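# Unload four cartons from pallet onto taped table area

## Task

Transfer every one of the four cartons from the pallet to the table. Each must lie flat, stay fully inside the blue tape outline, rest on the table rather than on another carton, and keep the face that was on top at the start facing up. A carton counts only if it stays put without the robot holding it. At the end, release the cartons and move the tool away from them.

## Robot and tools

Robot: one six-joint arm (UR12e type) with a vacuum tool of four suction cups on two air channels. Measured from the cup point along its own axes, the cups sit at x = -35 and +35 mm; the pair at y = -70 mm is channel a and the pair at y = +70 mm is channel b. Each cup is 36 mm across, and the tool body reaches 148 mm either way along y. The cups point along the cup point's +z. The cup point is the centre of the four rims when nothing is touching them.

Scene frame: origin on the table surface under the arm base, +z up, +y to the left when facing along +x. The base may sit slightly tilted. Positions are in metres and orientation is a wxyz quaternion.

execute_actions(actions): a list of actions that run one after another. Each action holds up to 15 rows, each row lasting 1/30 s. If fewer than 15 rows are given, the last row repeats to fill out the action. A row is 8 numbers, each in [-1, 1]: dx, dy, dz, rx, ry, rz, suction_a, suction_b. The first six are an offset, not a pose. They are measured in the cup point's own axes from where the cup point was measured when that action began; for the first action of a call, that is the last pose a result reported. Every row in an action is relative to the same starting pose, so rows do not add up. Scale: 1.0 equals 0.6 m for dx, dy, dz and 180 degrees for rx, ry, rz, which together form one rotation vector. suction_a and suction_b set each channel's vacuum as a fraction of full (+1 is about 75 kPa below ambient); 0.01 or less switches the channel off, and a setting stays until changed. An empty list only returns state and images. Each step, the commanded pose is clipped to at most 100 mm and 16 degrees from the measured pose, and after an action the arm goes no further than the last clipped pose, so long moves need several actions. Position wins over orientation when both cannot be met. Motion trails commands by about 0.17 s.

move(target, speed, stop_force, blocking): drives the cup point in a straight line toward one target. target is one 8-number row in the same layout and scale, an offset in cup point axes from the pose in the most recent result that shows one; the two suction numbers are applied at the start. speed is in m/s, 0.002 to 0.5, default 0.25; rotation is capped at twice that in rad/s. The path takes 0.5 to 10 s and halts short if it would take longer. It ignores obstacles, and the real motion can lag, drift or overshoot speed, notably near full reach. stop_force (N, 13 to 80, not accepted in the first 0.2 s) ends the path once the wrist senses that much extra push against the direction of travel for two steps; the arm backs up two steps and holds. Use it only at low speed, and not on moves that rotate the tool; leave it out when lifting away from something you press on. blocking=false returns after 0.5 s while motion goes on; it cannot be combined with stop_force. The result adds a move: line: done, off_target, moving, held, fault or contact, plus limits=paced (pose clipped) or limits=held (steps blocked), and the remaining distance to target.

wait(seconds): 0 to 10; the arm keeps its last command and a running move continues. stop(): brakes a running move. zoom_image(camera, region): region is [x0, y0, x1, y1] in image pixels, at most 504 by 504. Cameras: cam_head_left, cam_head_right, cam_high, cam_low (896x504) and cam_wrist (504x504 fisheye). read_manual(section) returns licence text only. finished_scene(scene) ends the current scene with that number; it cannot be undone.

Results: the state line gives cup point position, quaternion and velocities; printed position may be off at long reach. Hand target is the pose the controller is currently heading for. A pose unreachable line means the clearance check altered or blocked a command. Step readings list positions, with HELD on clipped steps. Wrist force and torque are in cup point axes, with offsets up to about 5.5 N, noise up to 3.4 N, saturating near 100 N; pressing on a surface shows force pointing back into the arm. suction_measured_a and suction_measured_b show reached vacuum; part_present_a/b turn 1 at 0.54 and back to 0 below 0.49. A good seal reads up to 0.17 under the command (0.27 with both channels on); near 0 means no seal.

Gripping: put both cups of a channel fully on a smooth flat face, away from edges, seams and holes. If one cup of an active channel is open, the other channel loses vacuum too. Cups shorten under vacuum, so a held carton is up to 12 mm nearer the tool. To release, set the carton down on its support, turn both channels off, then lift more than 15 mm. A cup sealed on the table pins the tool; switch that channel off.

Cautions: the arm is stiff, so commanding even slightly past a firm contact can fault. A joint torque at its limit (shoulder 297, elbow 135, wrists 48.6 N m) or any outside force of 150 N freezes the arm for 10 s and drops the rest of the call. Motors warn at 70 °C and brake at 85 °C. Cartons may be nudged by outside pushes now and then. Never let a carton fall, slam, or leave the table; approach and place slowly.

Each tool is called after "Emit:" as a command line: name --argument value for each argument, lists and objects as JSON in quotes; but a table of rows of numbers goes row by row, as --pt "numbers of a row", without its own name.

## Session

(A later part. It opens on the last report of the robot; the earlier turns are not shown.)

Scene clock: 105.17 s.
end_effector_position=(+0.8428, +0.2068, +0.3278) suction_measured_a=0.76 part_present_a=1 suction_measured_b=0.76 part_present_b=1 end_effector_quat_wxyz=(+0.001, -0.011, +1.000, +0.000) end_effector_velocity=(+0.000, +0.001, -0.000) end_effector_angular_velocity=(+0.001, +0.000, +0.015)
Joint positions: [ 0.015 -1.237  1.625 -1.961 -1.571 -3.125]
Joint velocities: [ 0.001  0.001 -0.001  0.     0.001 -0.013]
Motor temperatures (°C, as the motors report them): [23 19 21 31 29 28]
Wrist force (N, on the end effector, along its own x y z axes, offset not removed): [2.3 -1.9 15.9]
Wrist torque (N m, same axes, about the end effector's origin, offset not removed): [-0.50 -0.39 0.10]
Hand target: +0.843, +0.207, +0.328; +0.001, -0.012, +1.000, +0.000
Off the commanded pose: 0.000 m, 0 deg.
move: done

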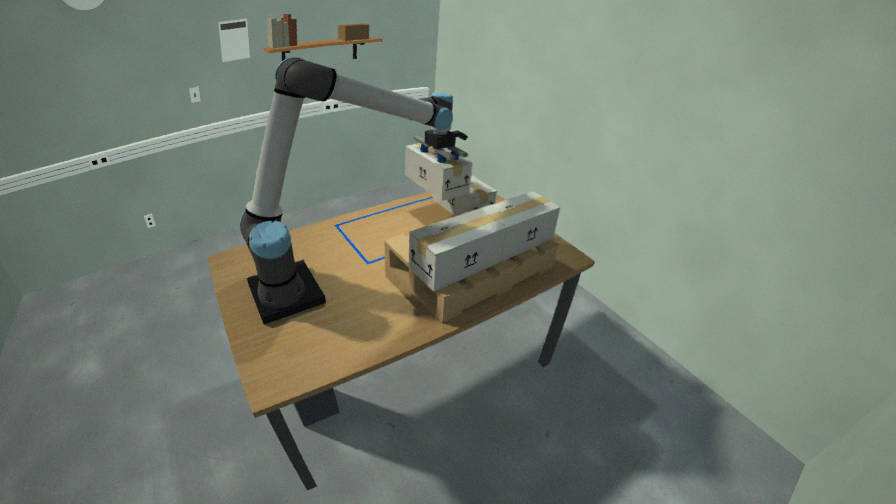

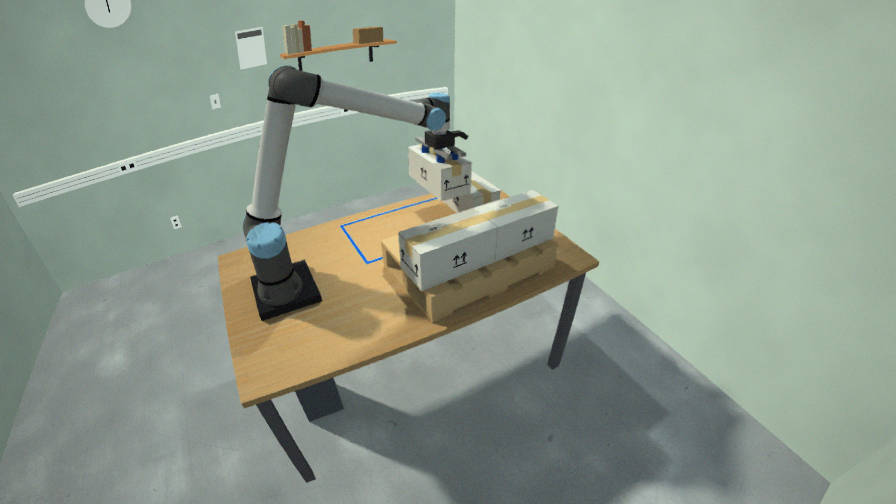

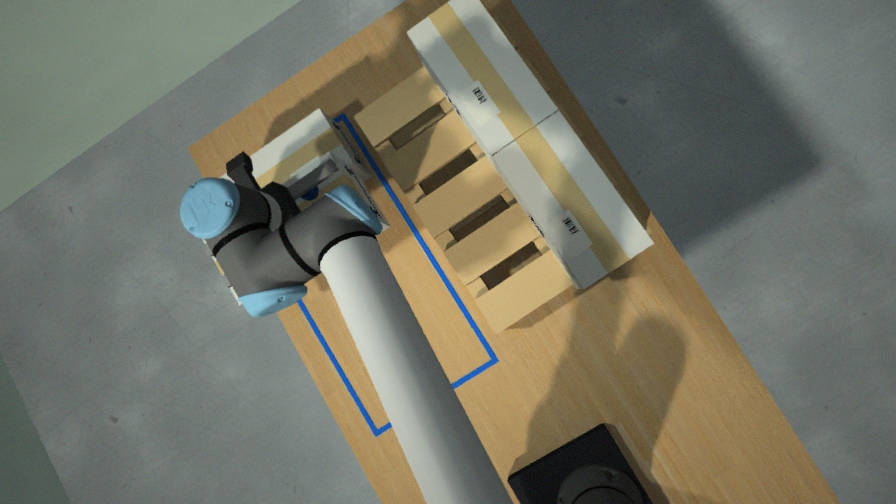

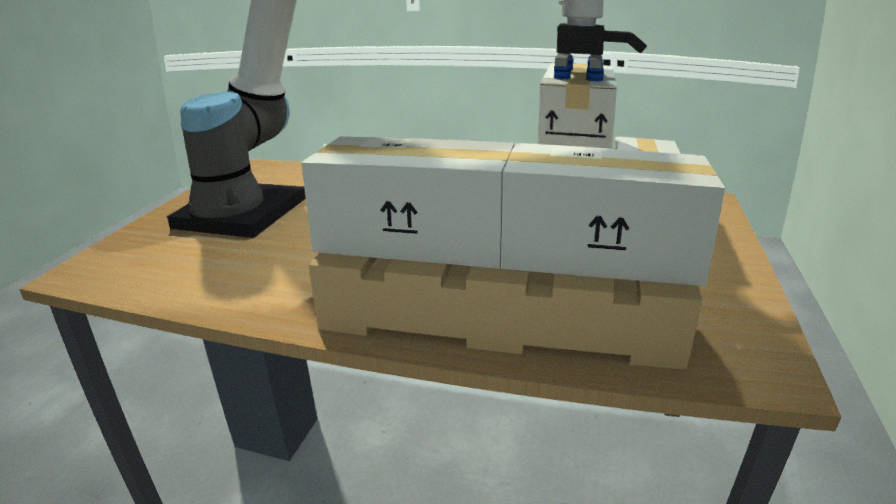

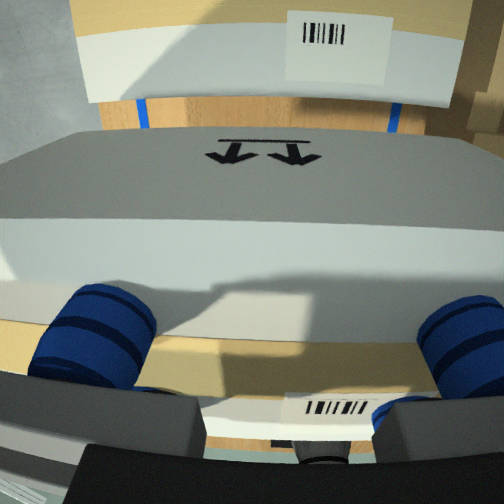

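Emit:
move --target '[0,0.002,0.297,0,0,0,1,1]' --speed 0.25

Emit:
move --target '[0,0,0.018,0,0,0,1,1]' --speed 0.003 --stop_force 13

Scene clock: 110.63 s.
end_effector_position=(+0.8429, +0.2081, +0.1501) suction_measured_a=0.76 part_present_a=1 suction_measured_b=0.76 part_present_b=1 end_effector_quat_wxyz=(+0.001, -0.011, +1.000, +0.000) end_effector_velocity=(+0.001, +0.000, -0.002) end_effector_angular_velocity=(+0.001, -0.002, -0.000)
Joint positions: [ 0.017 -1.088  1.764 -2.249 -1.571 -3.124]
Joint velocities: [-0.     0.003  0.    -0.005  0.001  0.   ]
Motor temperatures (°C, as the motors report them): [23 19 21 31 29 28]
Wrist force (N, on the end effector, along its own x y z axes, offset not removed): [2.3 0.8 19.8]
Wrist torque (N m, same axes, about the end effector's origin, offset not removed): [-0.17 -0.40 0.04]
Hand target: +0.843, +0.208, +0.150; +0.001, -0.011, +1.000, +0.000
Off the commanded pose: 0.000 m, 0 deg.
move: done

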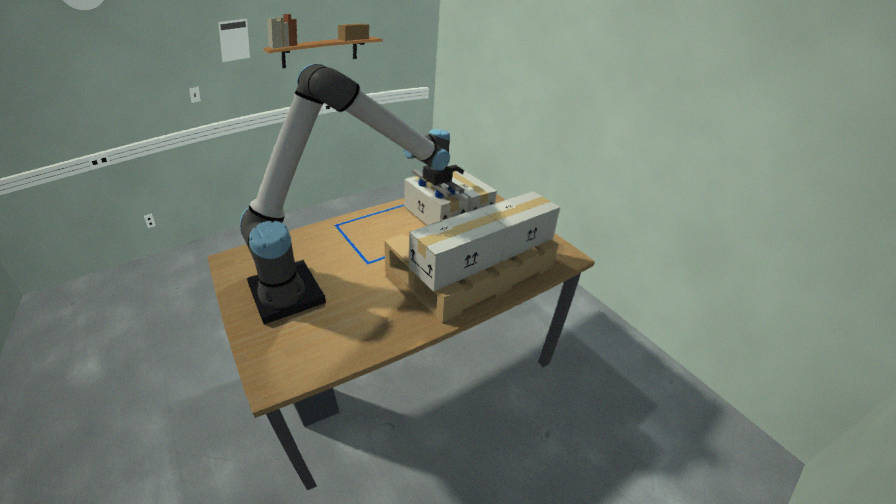

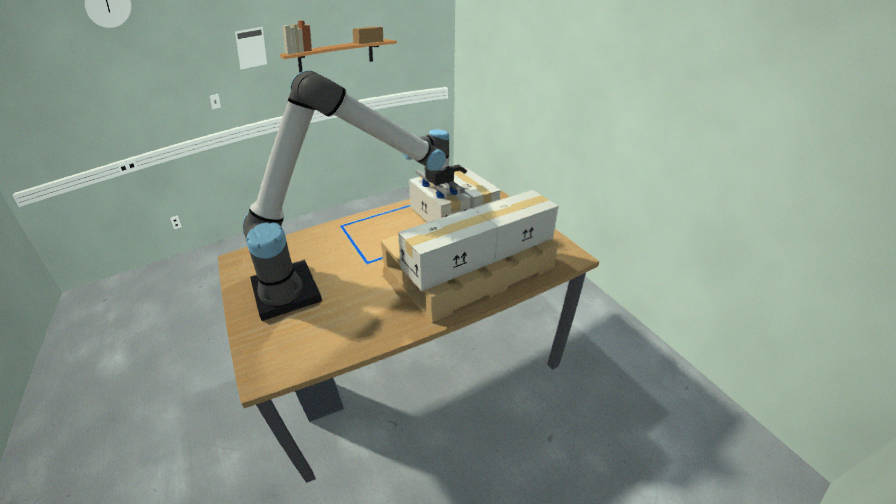

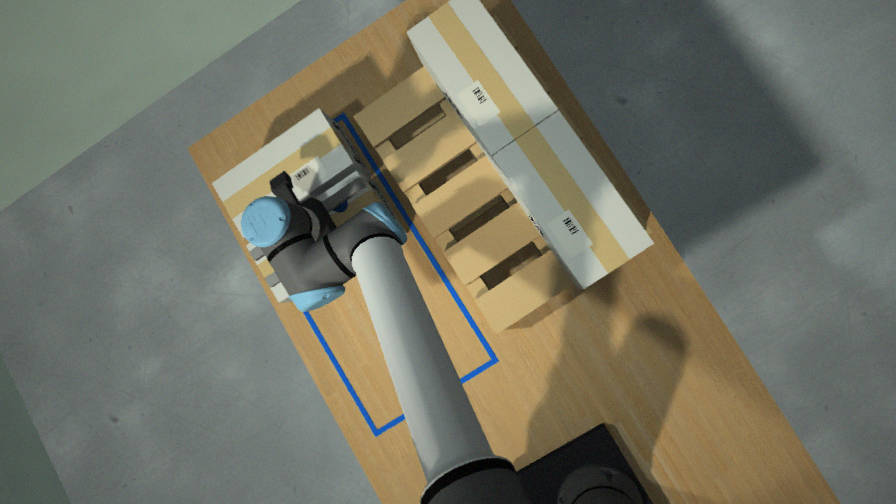

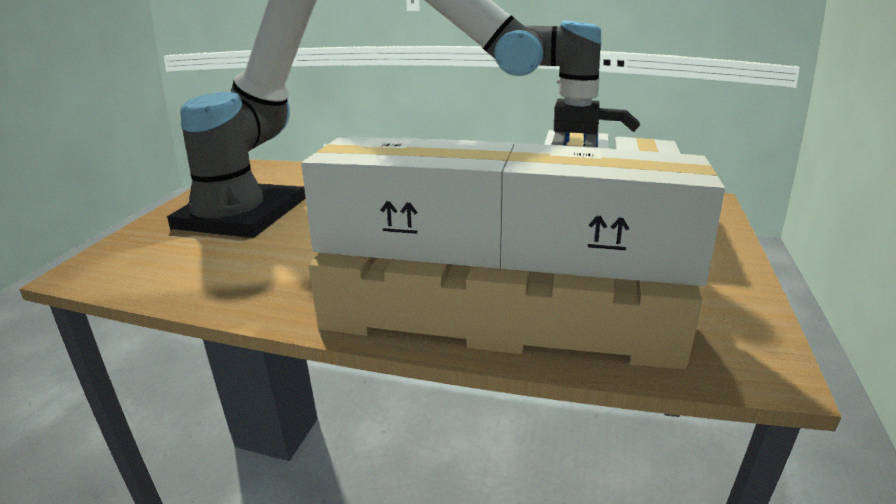

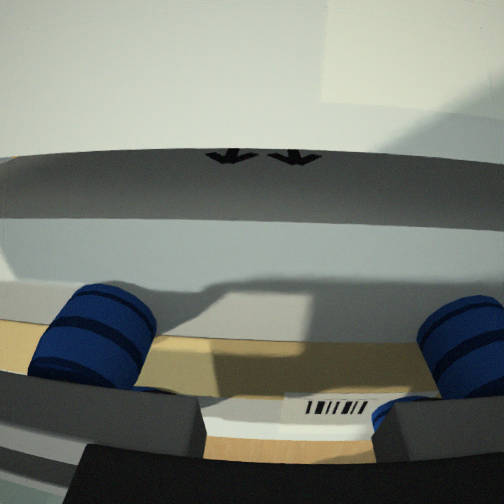

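Scene clock: 112.87 s.
end_effector_position=(+0.8430, +0.2081, +0.1445) suction_measured_a=0.76 part_present_a=1 suction_measured_b=0.76 part_present_b=1 end_effector_quat_wxyz=(+0.001, -0.011, +1.000, +0.000) end_effector_velocity=(-0.000, +0.001, +0.001) end_effector_angular_velocity=(-0.000, +0.000, +0.001)
Joint positions: [ 0.017 -1.082  1.767 -2.258 -1.571 -3.124]
Joint velocities: [ 0.001 -0.001 -0.001  0.002 -0.     0.   ]
Motor temperatures (°C, as the motors report them): [23 19 21 31 29 28]
Wrist force (N, on the end effector, along its own x y z axes, offset not removed): [4.6 -1.6 -6.0]
Wrist torque (N m, same axes, about the end effector's origin, offset not removed): [1.16 -0.73 0.33]
Hand target: +0.843, +0.208, +0.145; +0.001, -0.011, +1.000, +0.000
Off the commanded pose: 0.005 m, 0 deg.
move: contact

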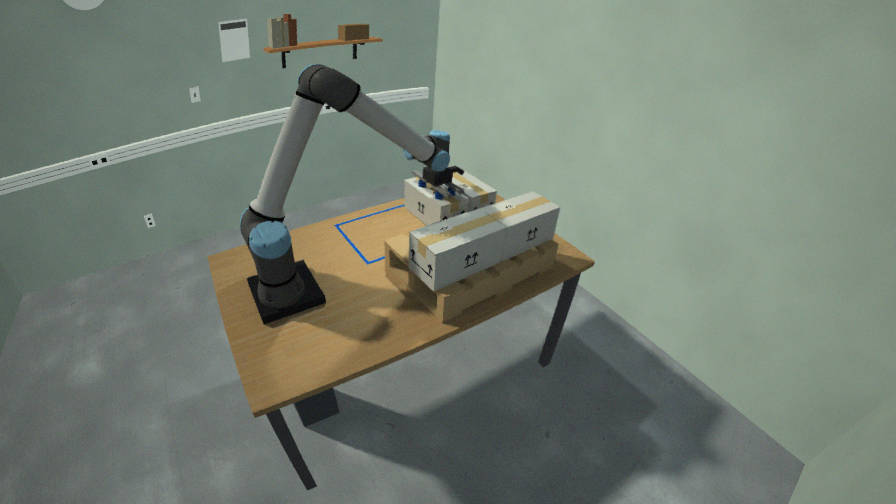

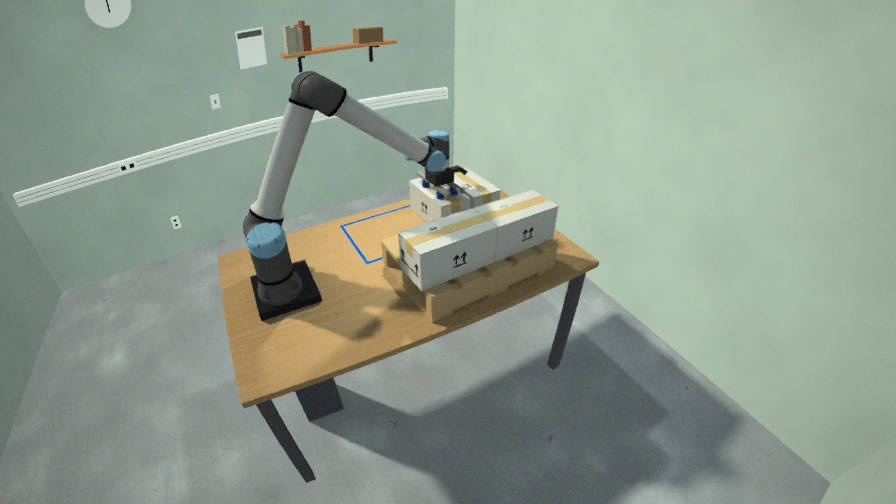

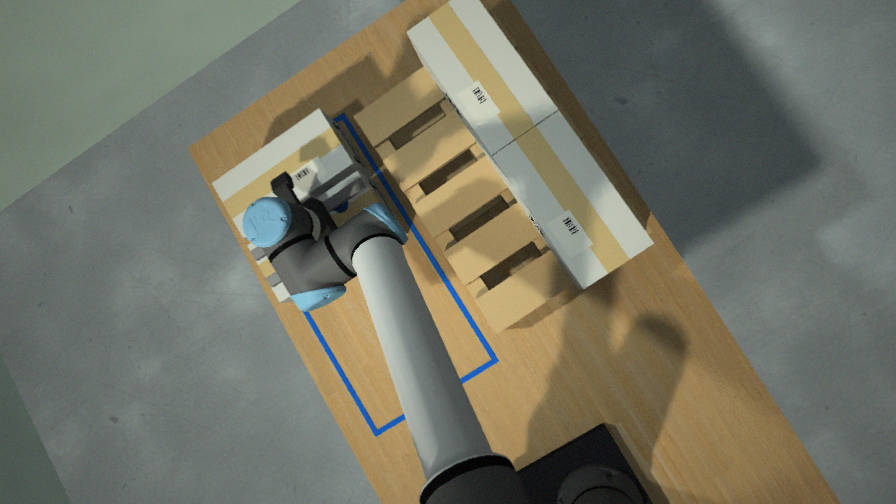

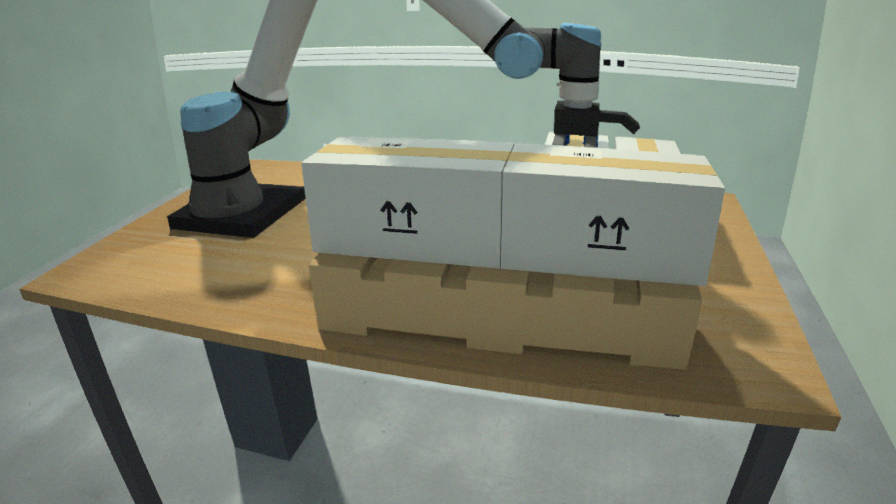

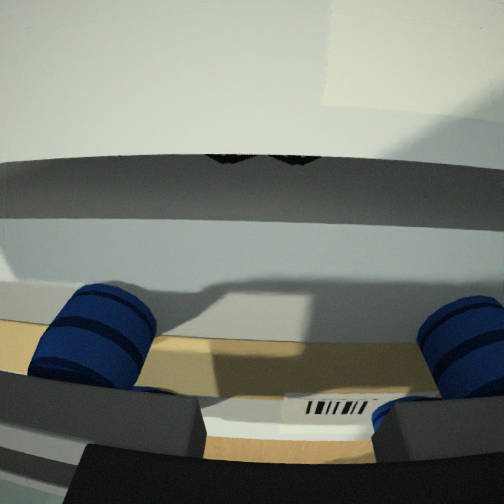

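Emit:
execute_actions --actions '[[[0,0,-0.001,0,0,0,0,0]]]'

Emit:
move --target '[0,0,-0.29,0,0,0,0,0]' --speed 0.45

Emit:
move --target '[-0.092,-0.806,0.043,0,0,0.494,0,0]' --speed 0.5

Scene clock: 118.57 s.
end_effector_position=(+0.8431, +0.2081, +0.1454) suction_measured_a=0.01 part_present_a=0 suction_measured_b=0.01 part_present_b=0 end_effector_quat_wxyz=(+0.001, -0.011, +1.000, +0.000) end_effector_velocity=(-0.001, +0.000, -0.001) end_effector_angular_velocity=(+0.000, +0.002, +0.001)
Joint positions: [ 0.017 -1.083  1.767 -2.257 -1.571 -3.124]
Joint velocities: [ 0.     0.001  0.001  0.     0.    -0.   ]
Motor temperatures (°C, as the motors report them): [23 19 21 31 29 28]
Wrist force (N, on the end effector, along its own x y z axes, offset not removed): [2.3 -3.8 -50.3]
Wrist torque (N m, same axes, about the end effector's origin, offset not removed): [-0.53 -0.01 -0.04]
Hand target: +0.843, +0.208, +0.145; +0.001, -0.011, +1.000, +0.000
Off the commanded pose: 0.000 m, 0 deg.
Step readings (end_effector_position):
0: (+0.8430, +0.2081, +0.1448)
1: (+0.8430, +0.2081, +0.1448)
2: (+0.8430, +0.2081, +0.1449)
4: (+0.8433, +0.2081, +0.1454)
8: (+0.8433, +0.2081, +0.1455)
15: end_effector_position above

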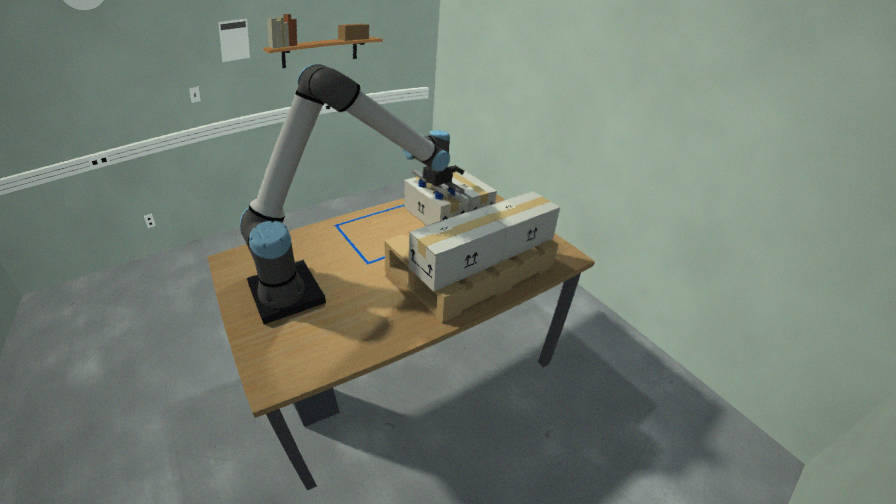

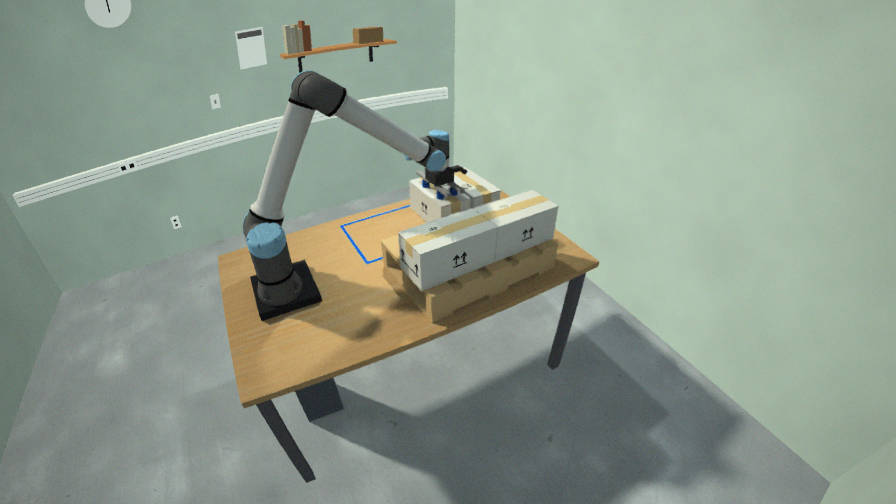

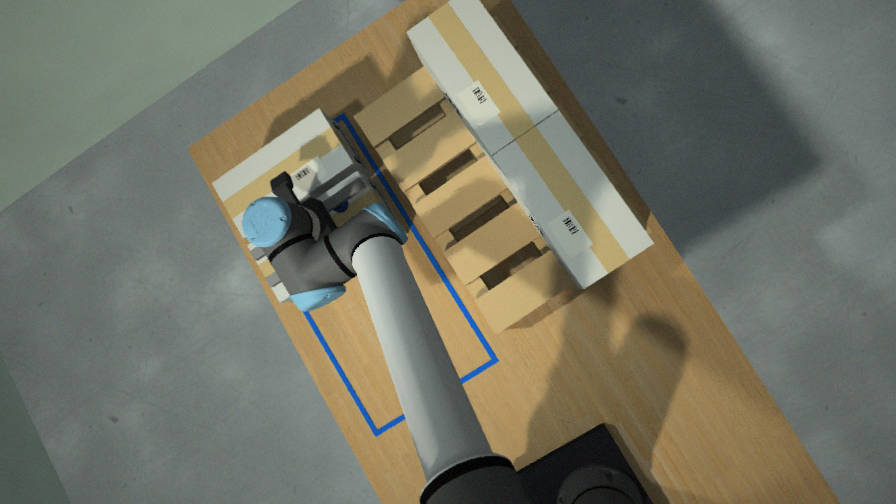

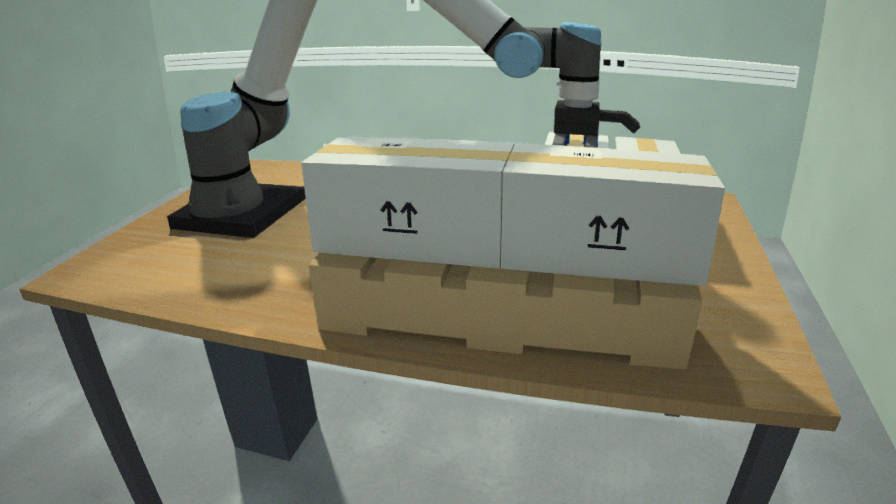

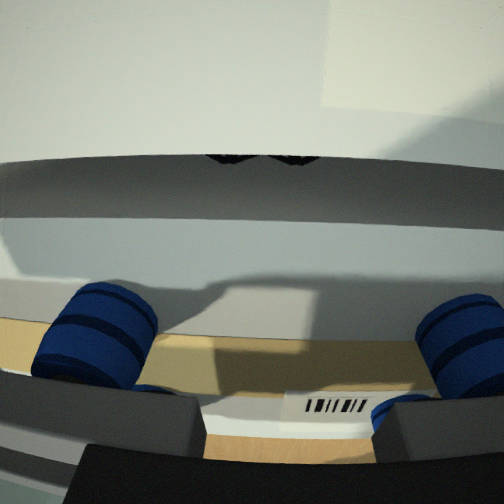

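Scene clock: 119.73 s.
end_effector_position=(+0.8427, +0.2080, +0.3189) suction_measured_a=0.01 part_present_a=0 suction_measured_b=0.01 part_present_b=0 end_effector_quat_wxyz=(+0.001, -0.011, +1.000, +0.000) end_effector_velocity=(-0.000, +0.001, +0.002) end_effector_angular_velocity=(-0.000, +0.001, +0.001)
Joint positions: [ 0.017 -1.231  1.634 -1.976 -1.571 -3.123]
Joint velocities: [ 0.001 -0.001 -0.003  0.006 -0.    -0.   ]
Motor temperatures (°C, as the motors report them): [23 19 21 31 29 28]
Wrist force (N, on the end effector, along its own x y z axes, offset not removed): [-0.3 -0.7 -4.3]
Wrist torque (N m, same axes, about the end effector's origin, offset not removed): [-0.15 -0.05 0.10]
Hand target: +0.843, +0.208, +0.319; +0.001, -0.011, +1.000, +0.000
Off the commanded pose: 0.000 m, 0 deg.
move: done

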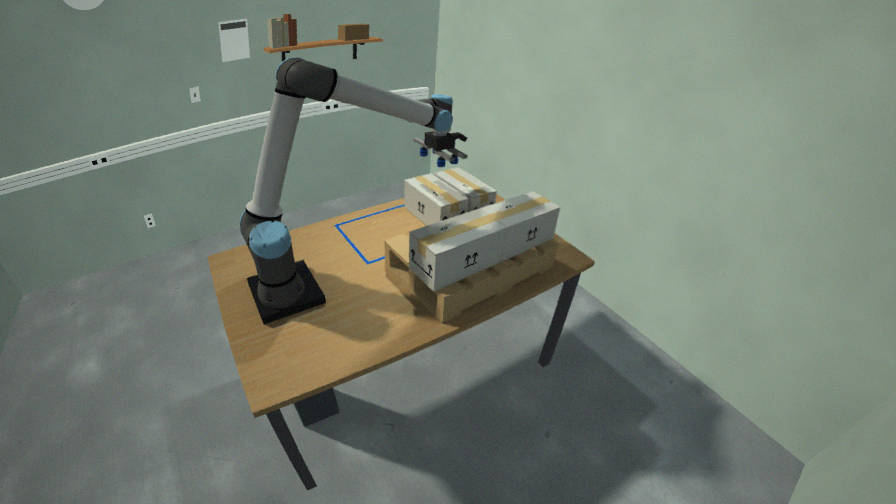

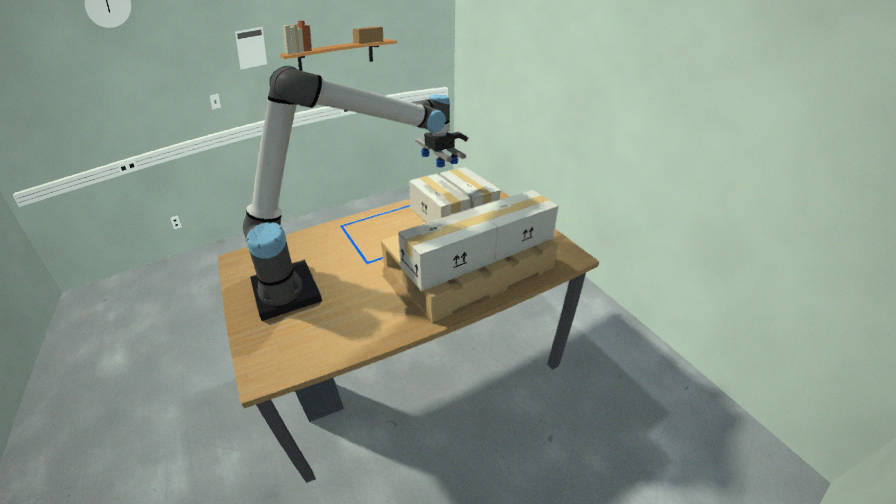

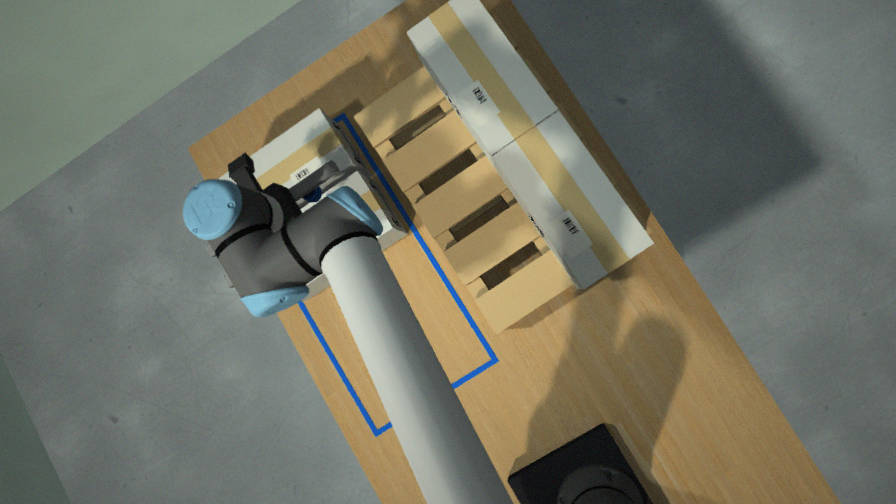

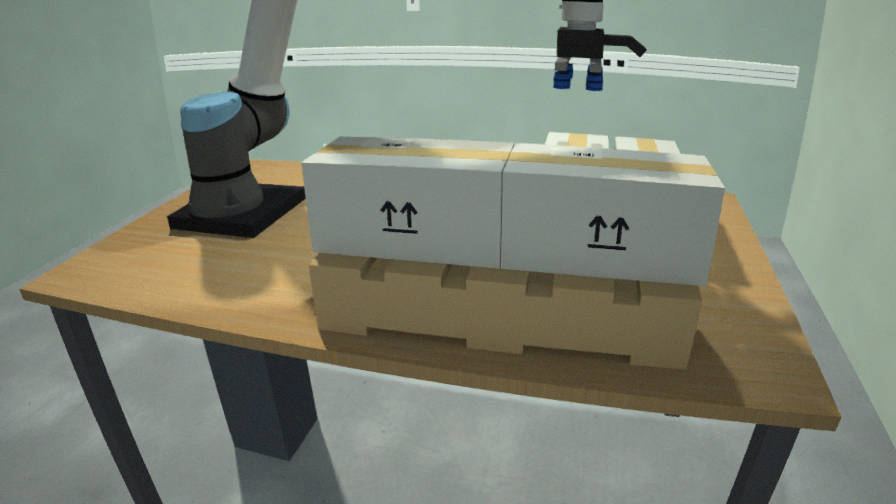

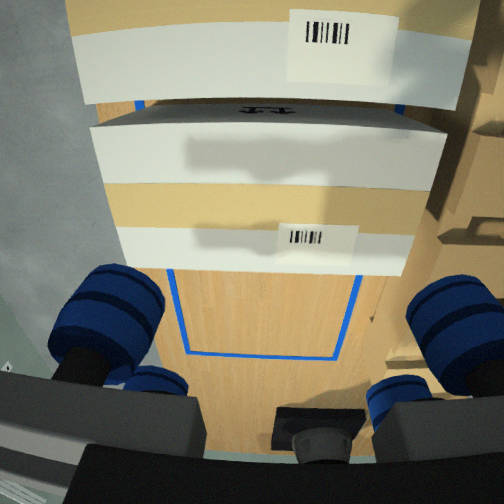

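Scene clock: 122.07 s.
end_effector_position=(+0.9087, -0.2737, +0.2930) suction_measured_a=0.01 part_present_a=0 suction_measured_b=0.01 part_present_b=0 end_effector_quat_wxyz=(+0.001, +0.692, +0.722, +0.001) end_effector_velocity=(+0.000, -0.003, -0.002) end_effector_angular_velocity=(+0.000, +0.003, -0.009)
Joint positions: [-0.501 -1.091  1.477 -1.96  -1.57  -2.09 ]
Joint velocities: [-0.003  0.004 -0.002  0.002 -0.001  0.007]
Motor temperatures (°C, as the motors report them): [23 19 21 31 29 28]
Wrist force (N, on the end effector, along its own x y z axes, offset not removed): [1.9 -2.5 -0.9]
Wrist torque (N m, same axes, about the end effector's origin, offset not removed): [-0.32 -0.40 0.03]
Hand target: +0.909, -0.274, +0.293; +0.001, +0.692, +0.721, +0.001
Off the commanded pose: 0.001 m, 0 deg.
move: done

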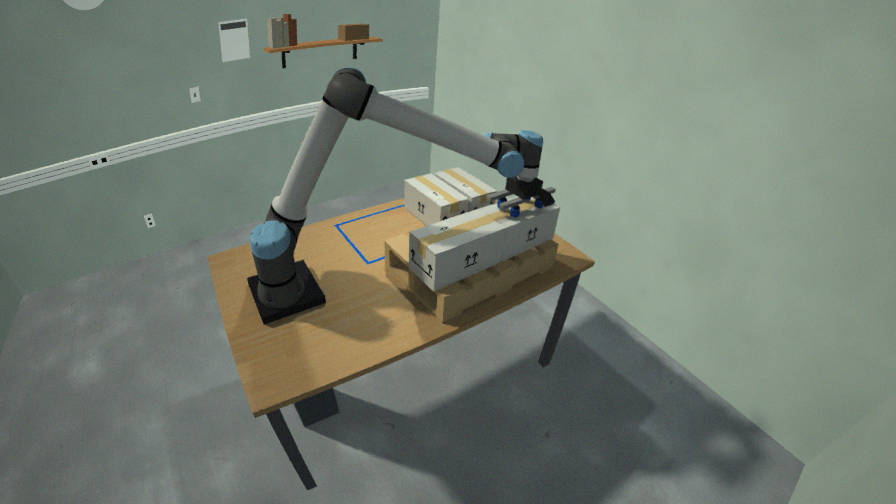

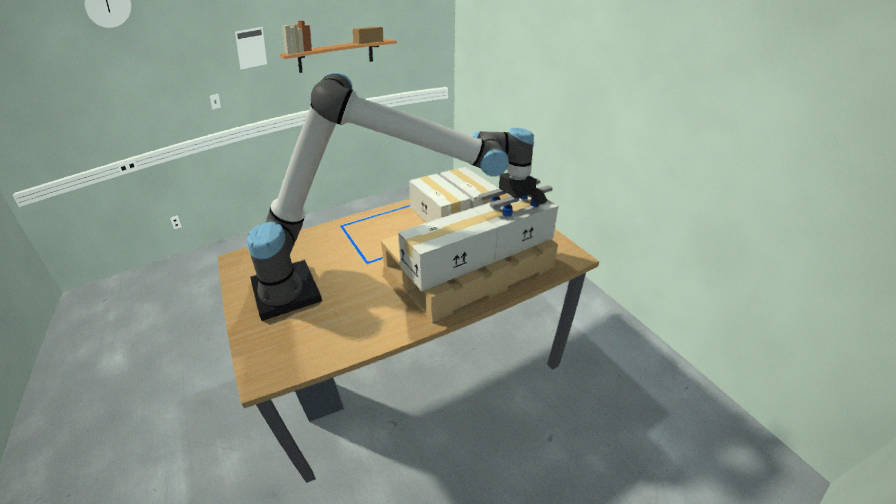

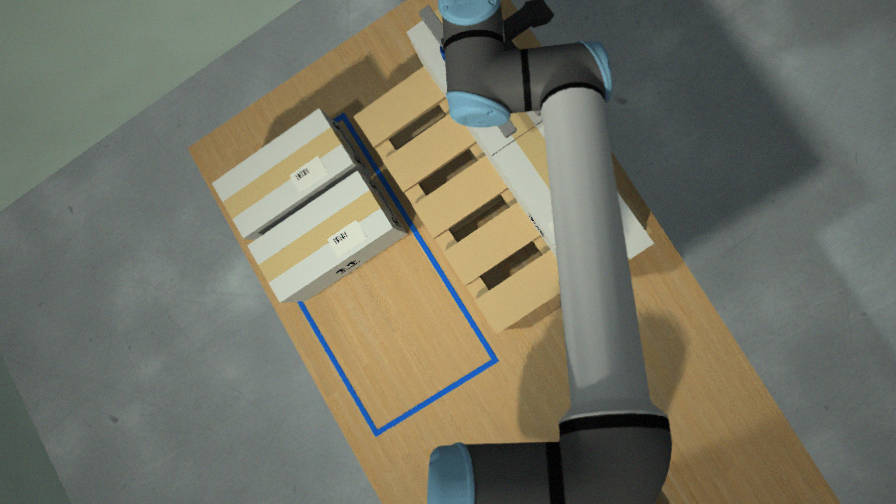

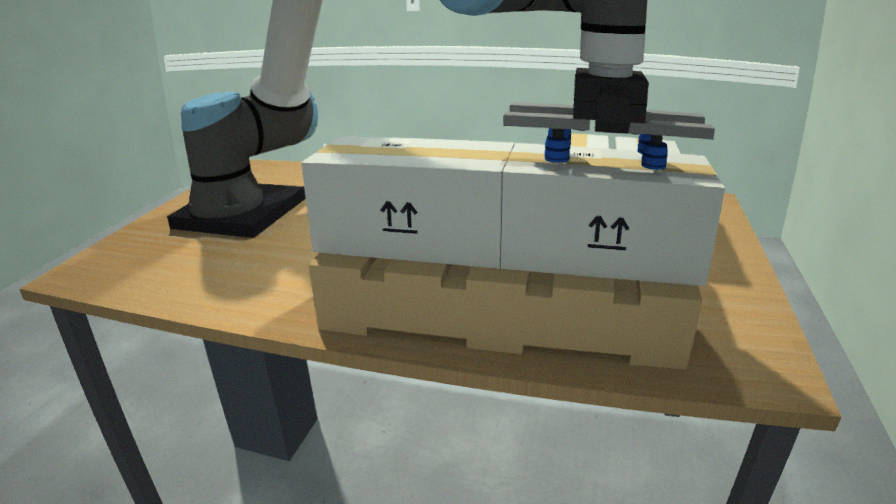

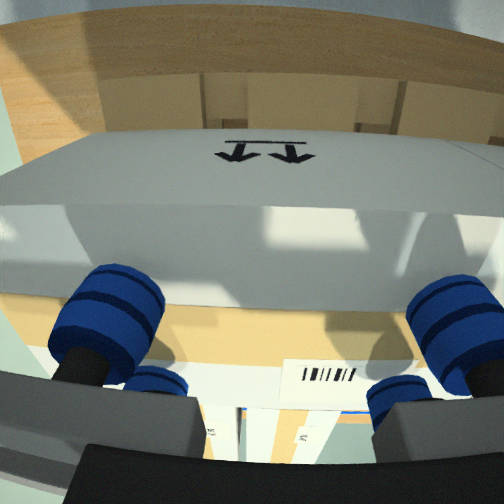

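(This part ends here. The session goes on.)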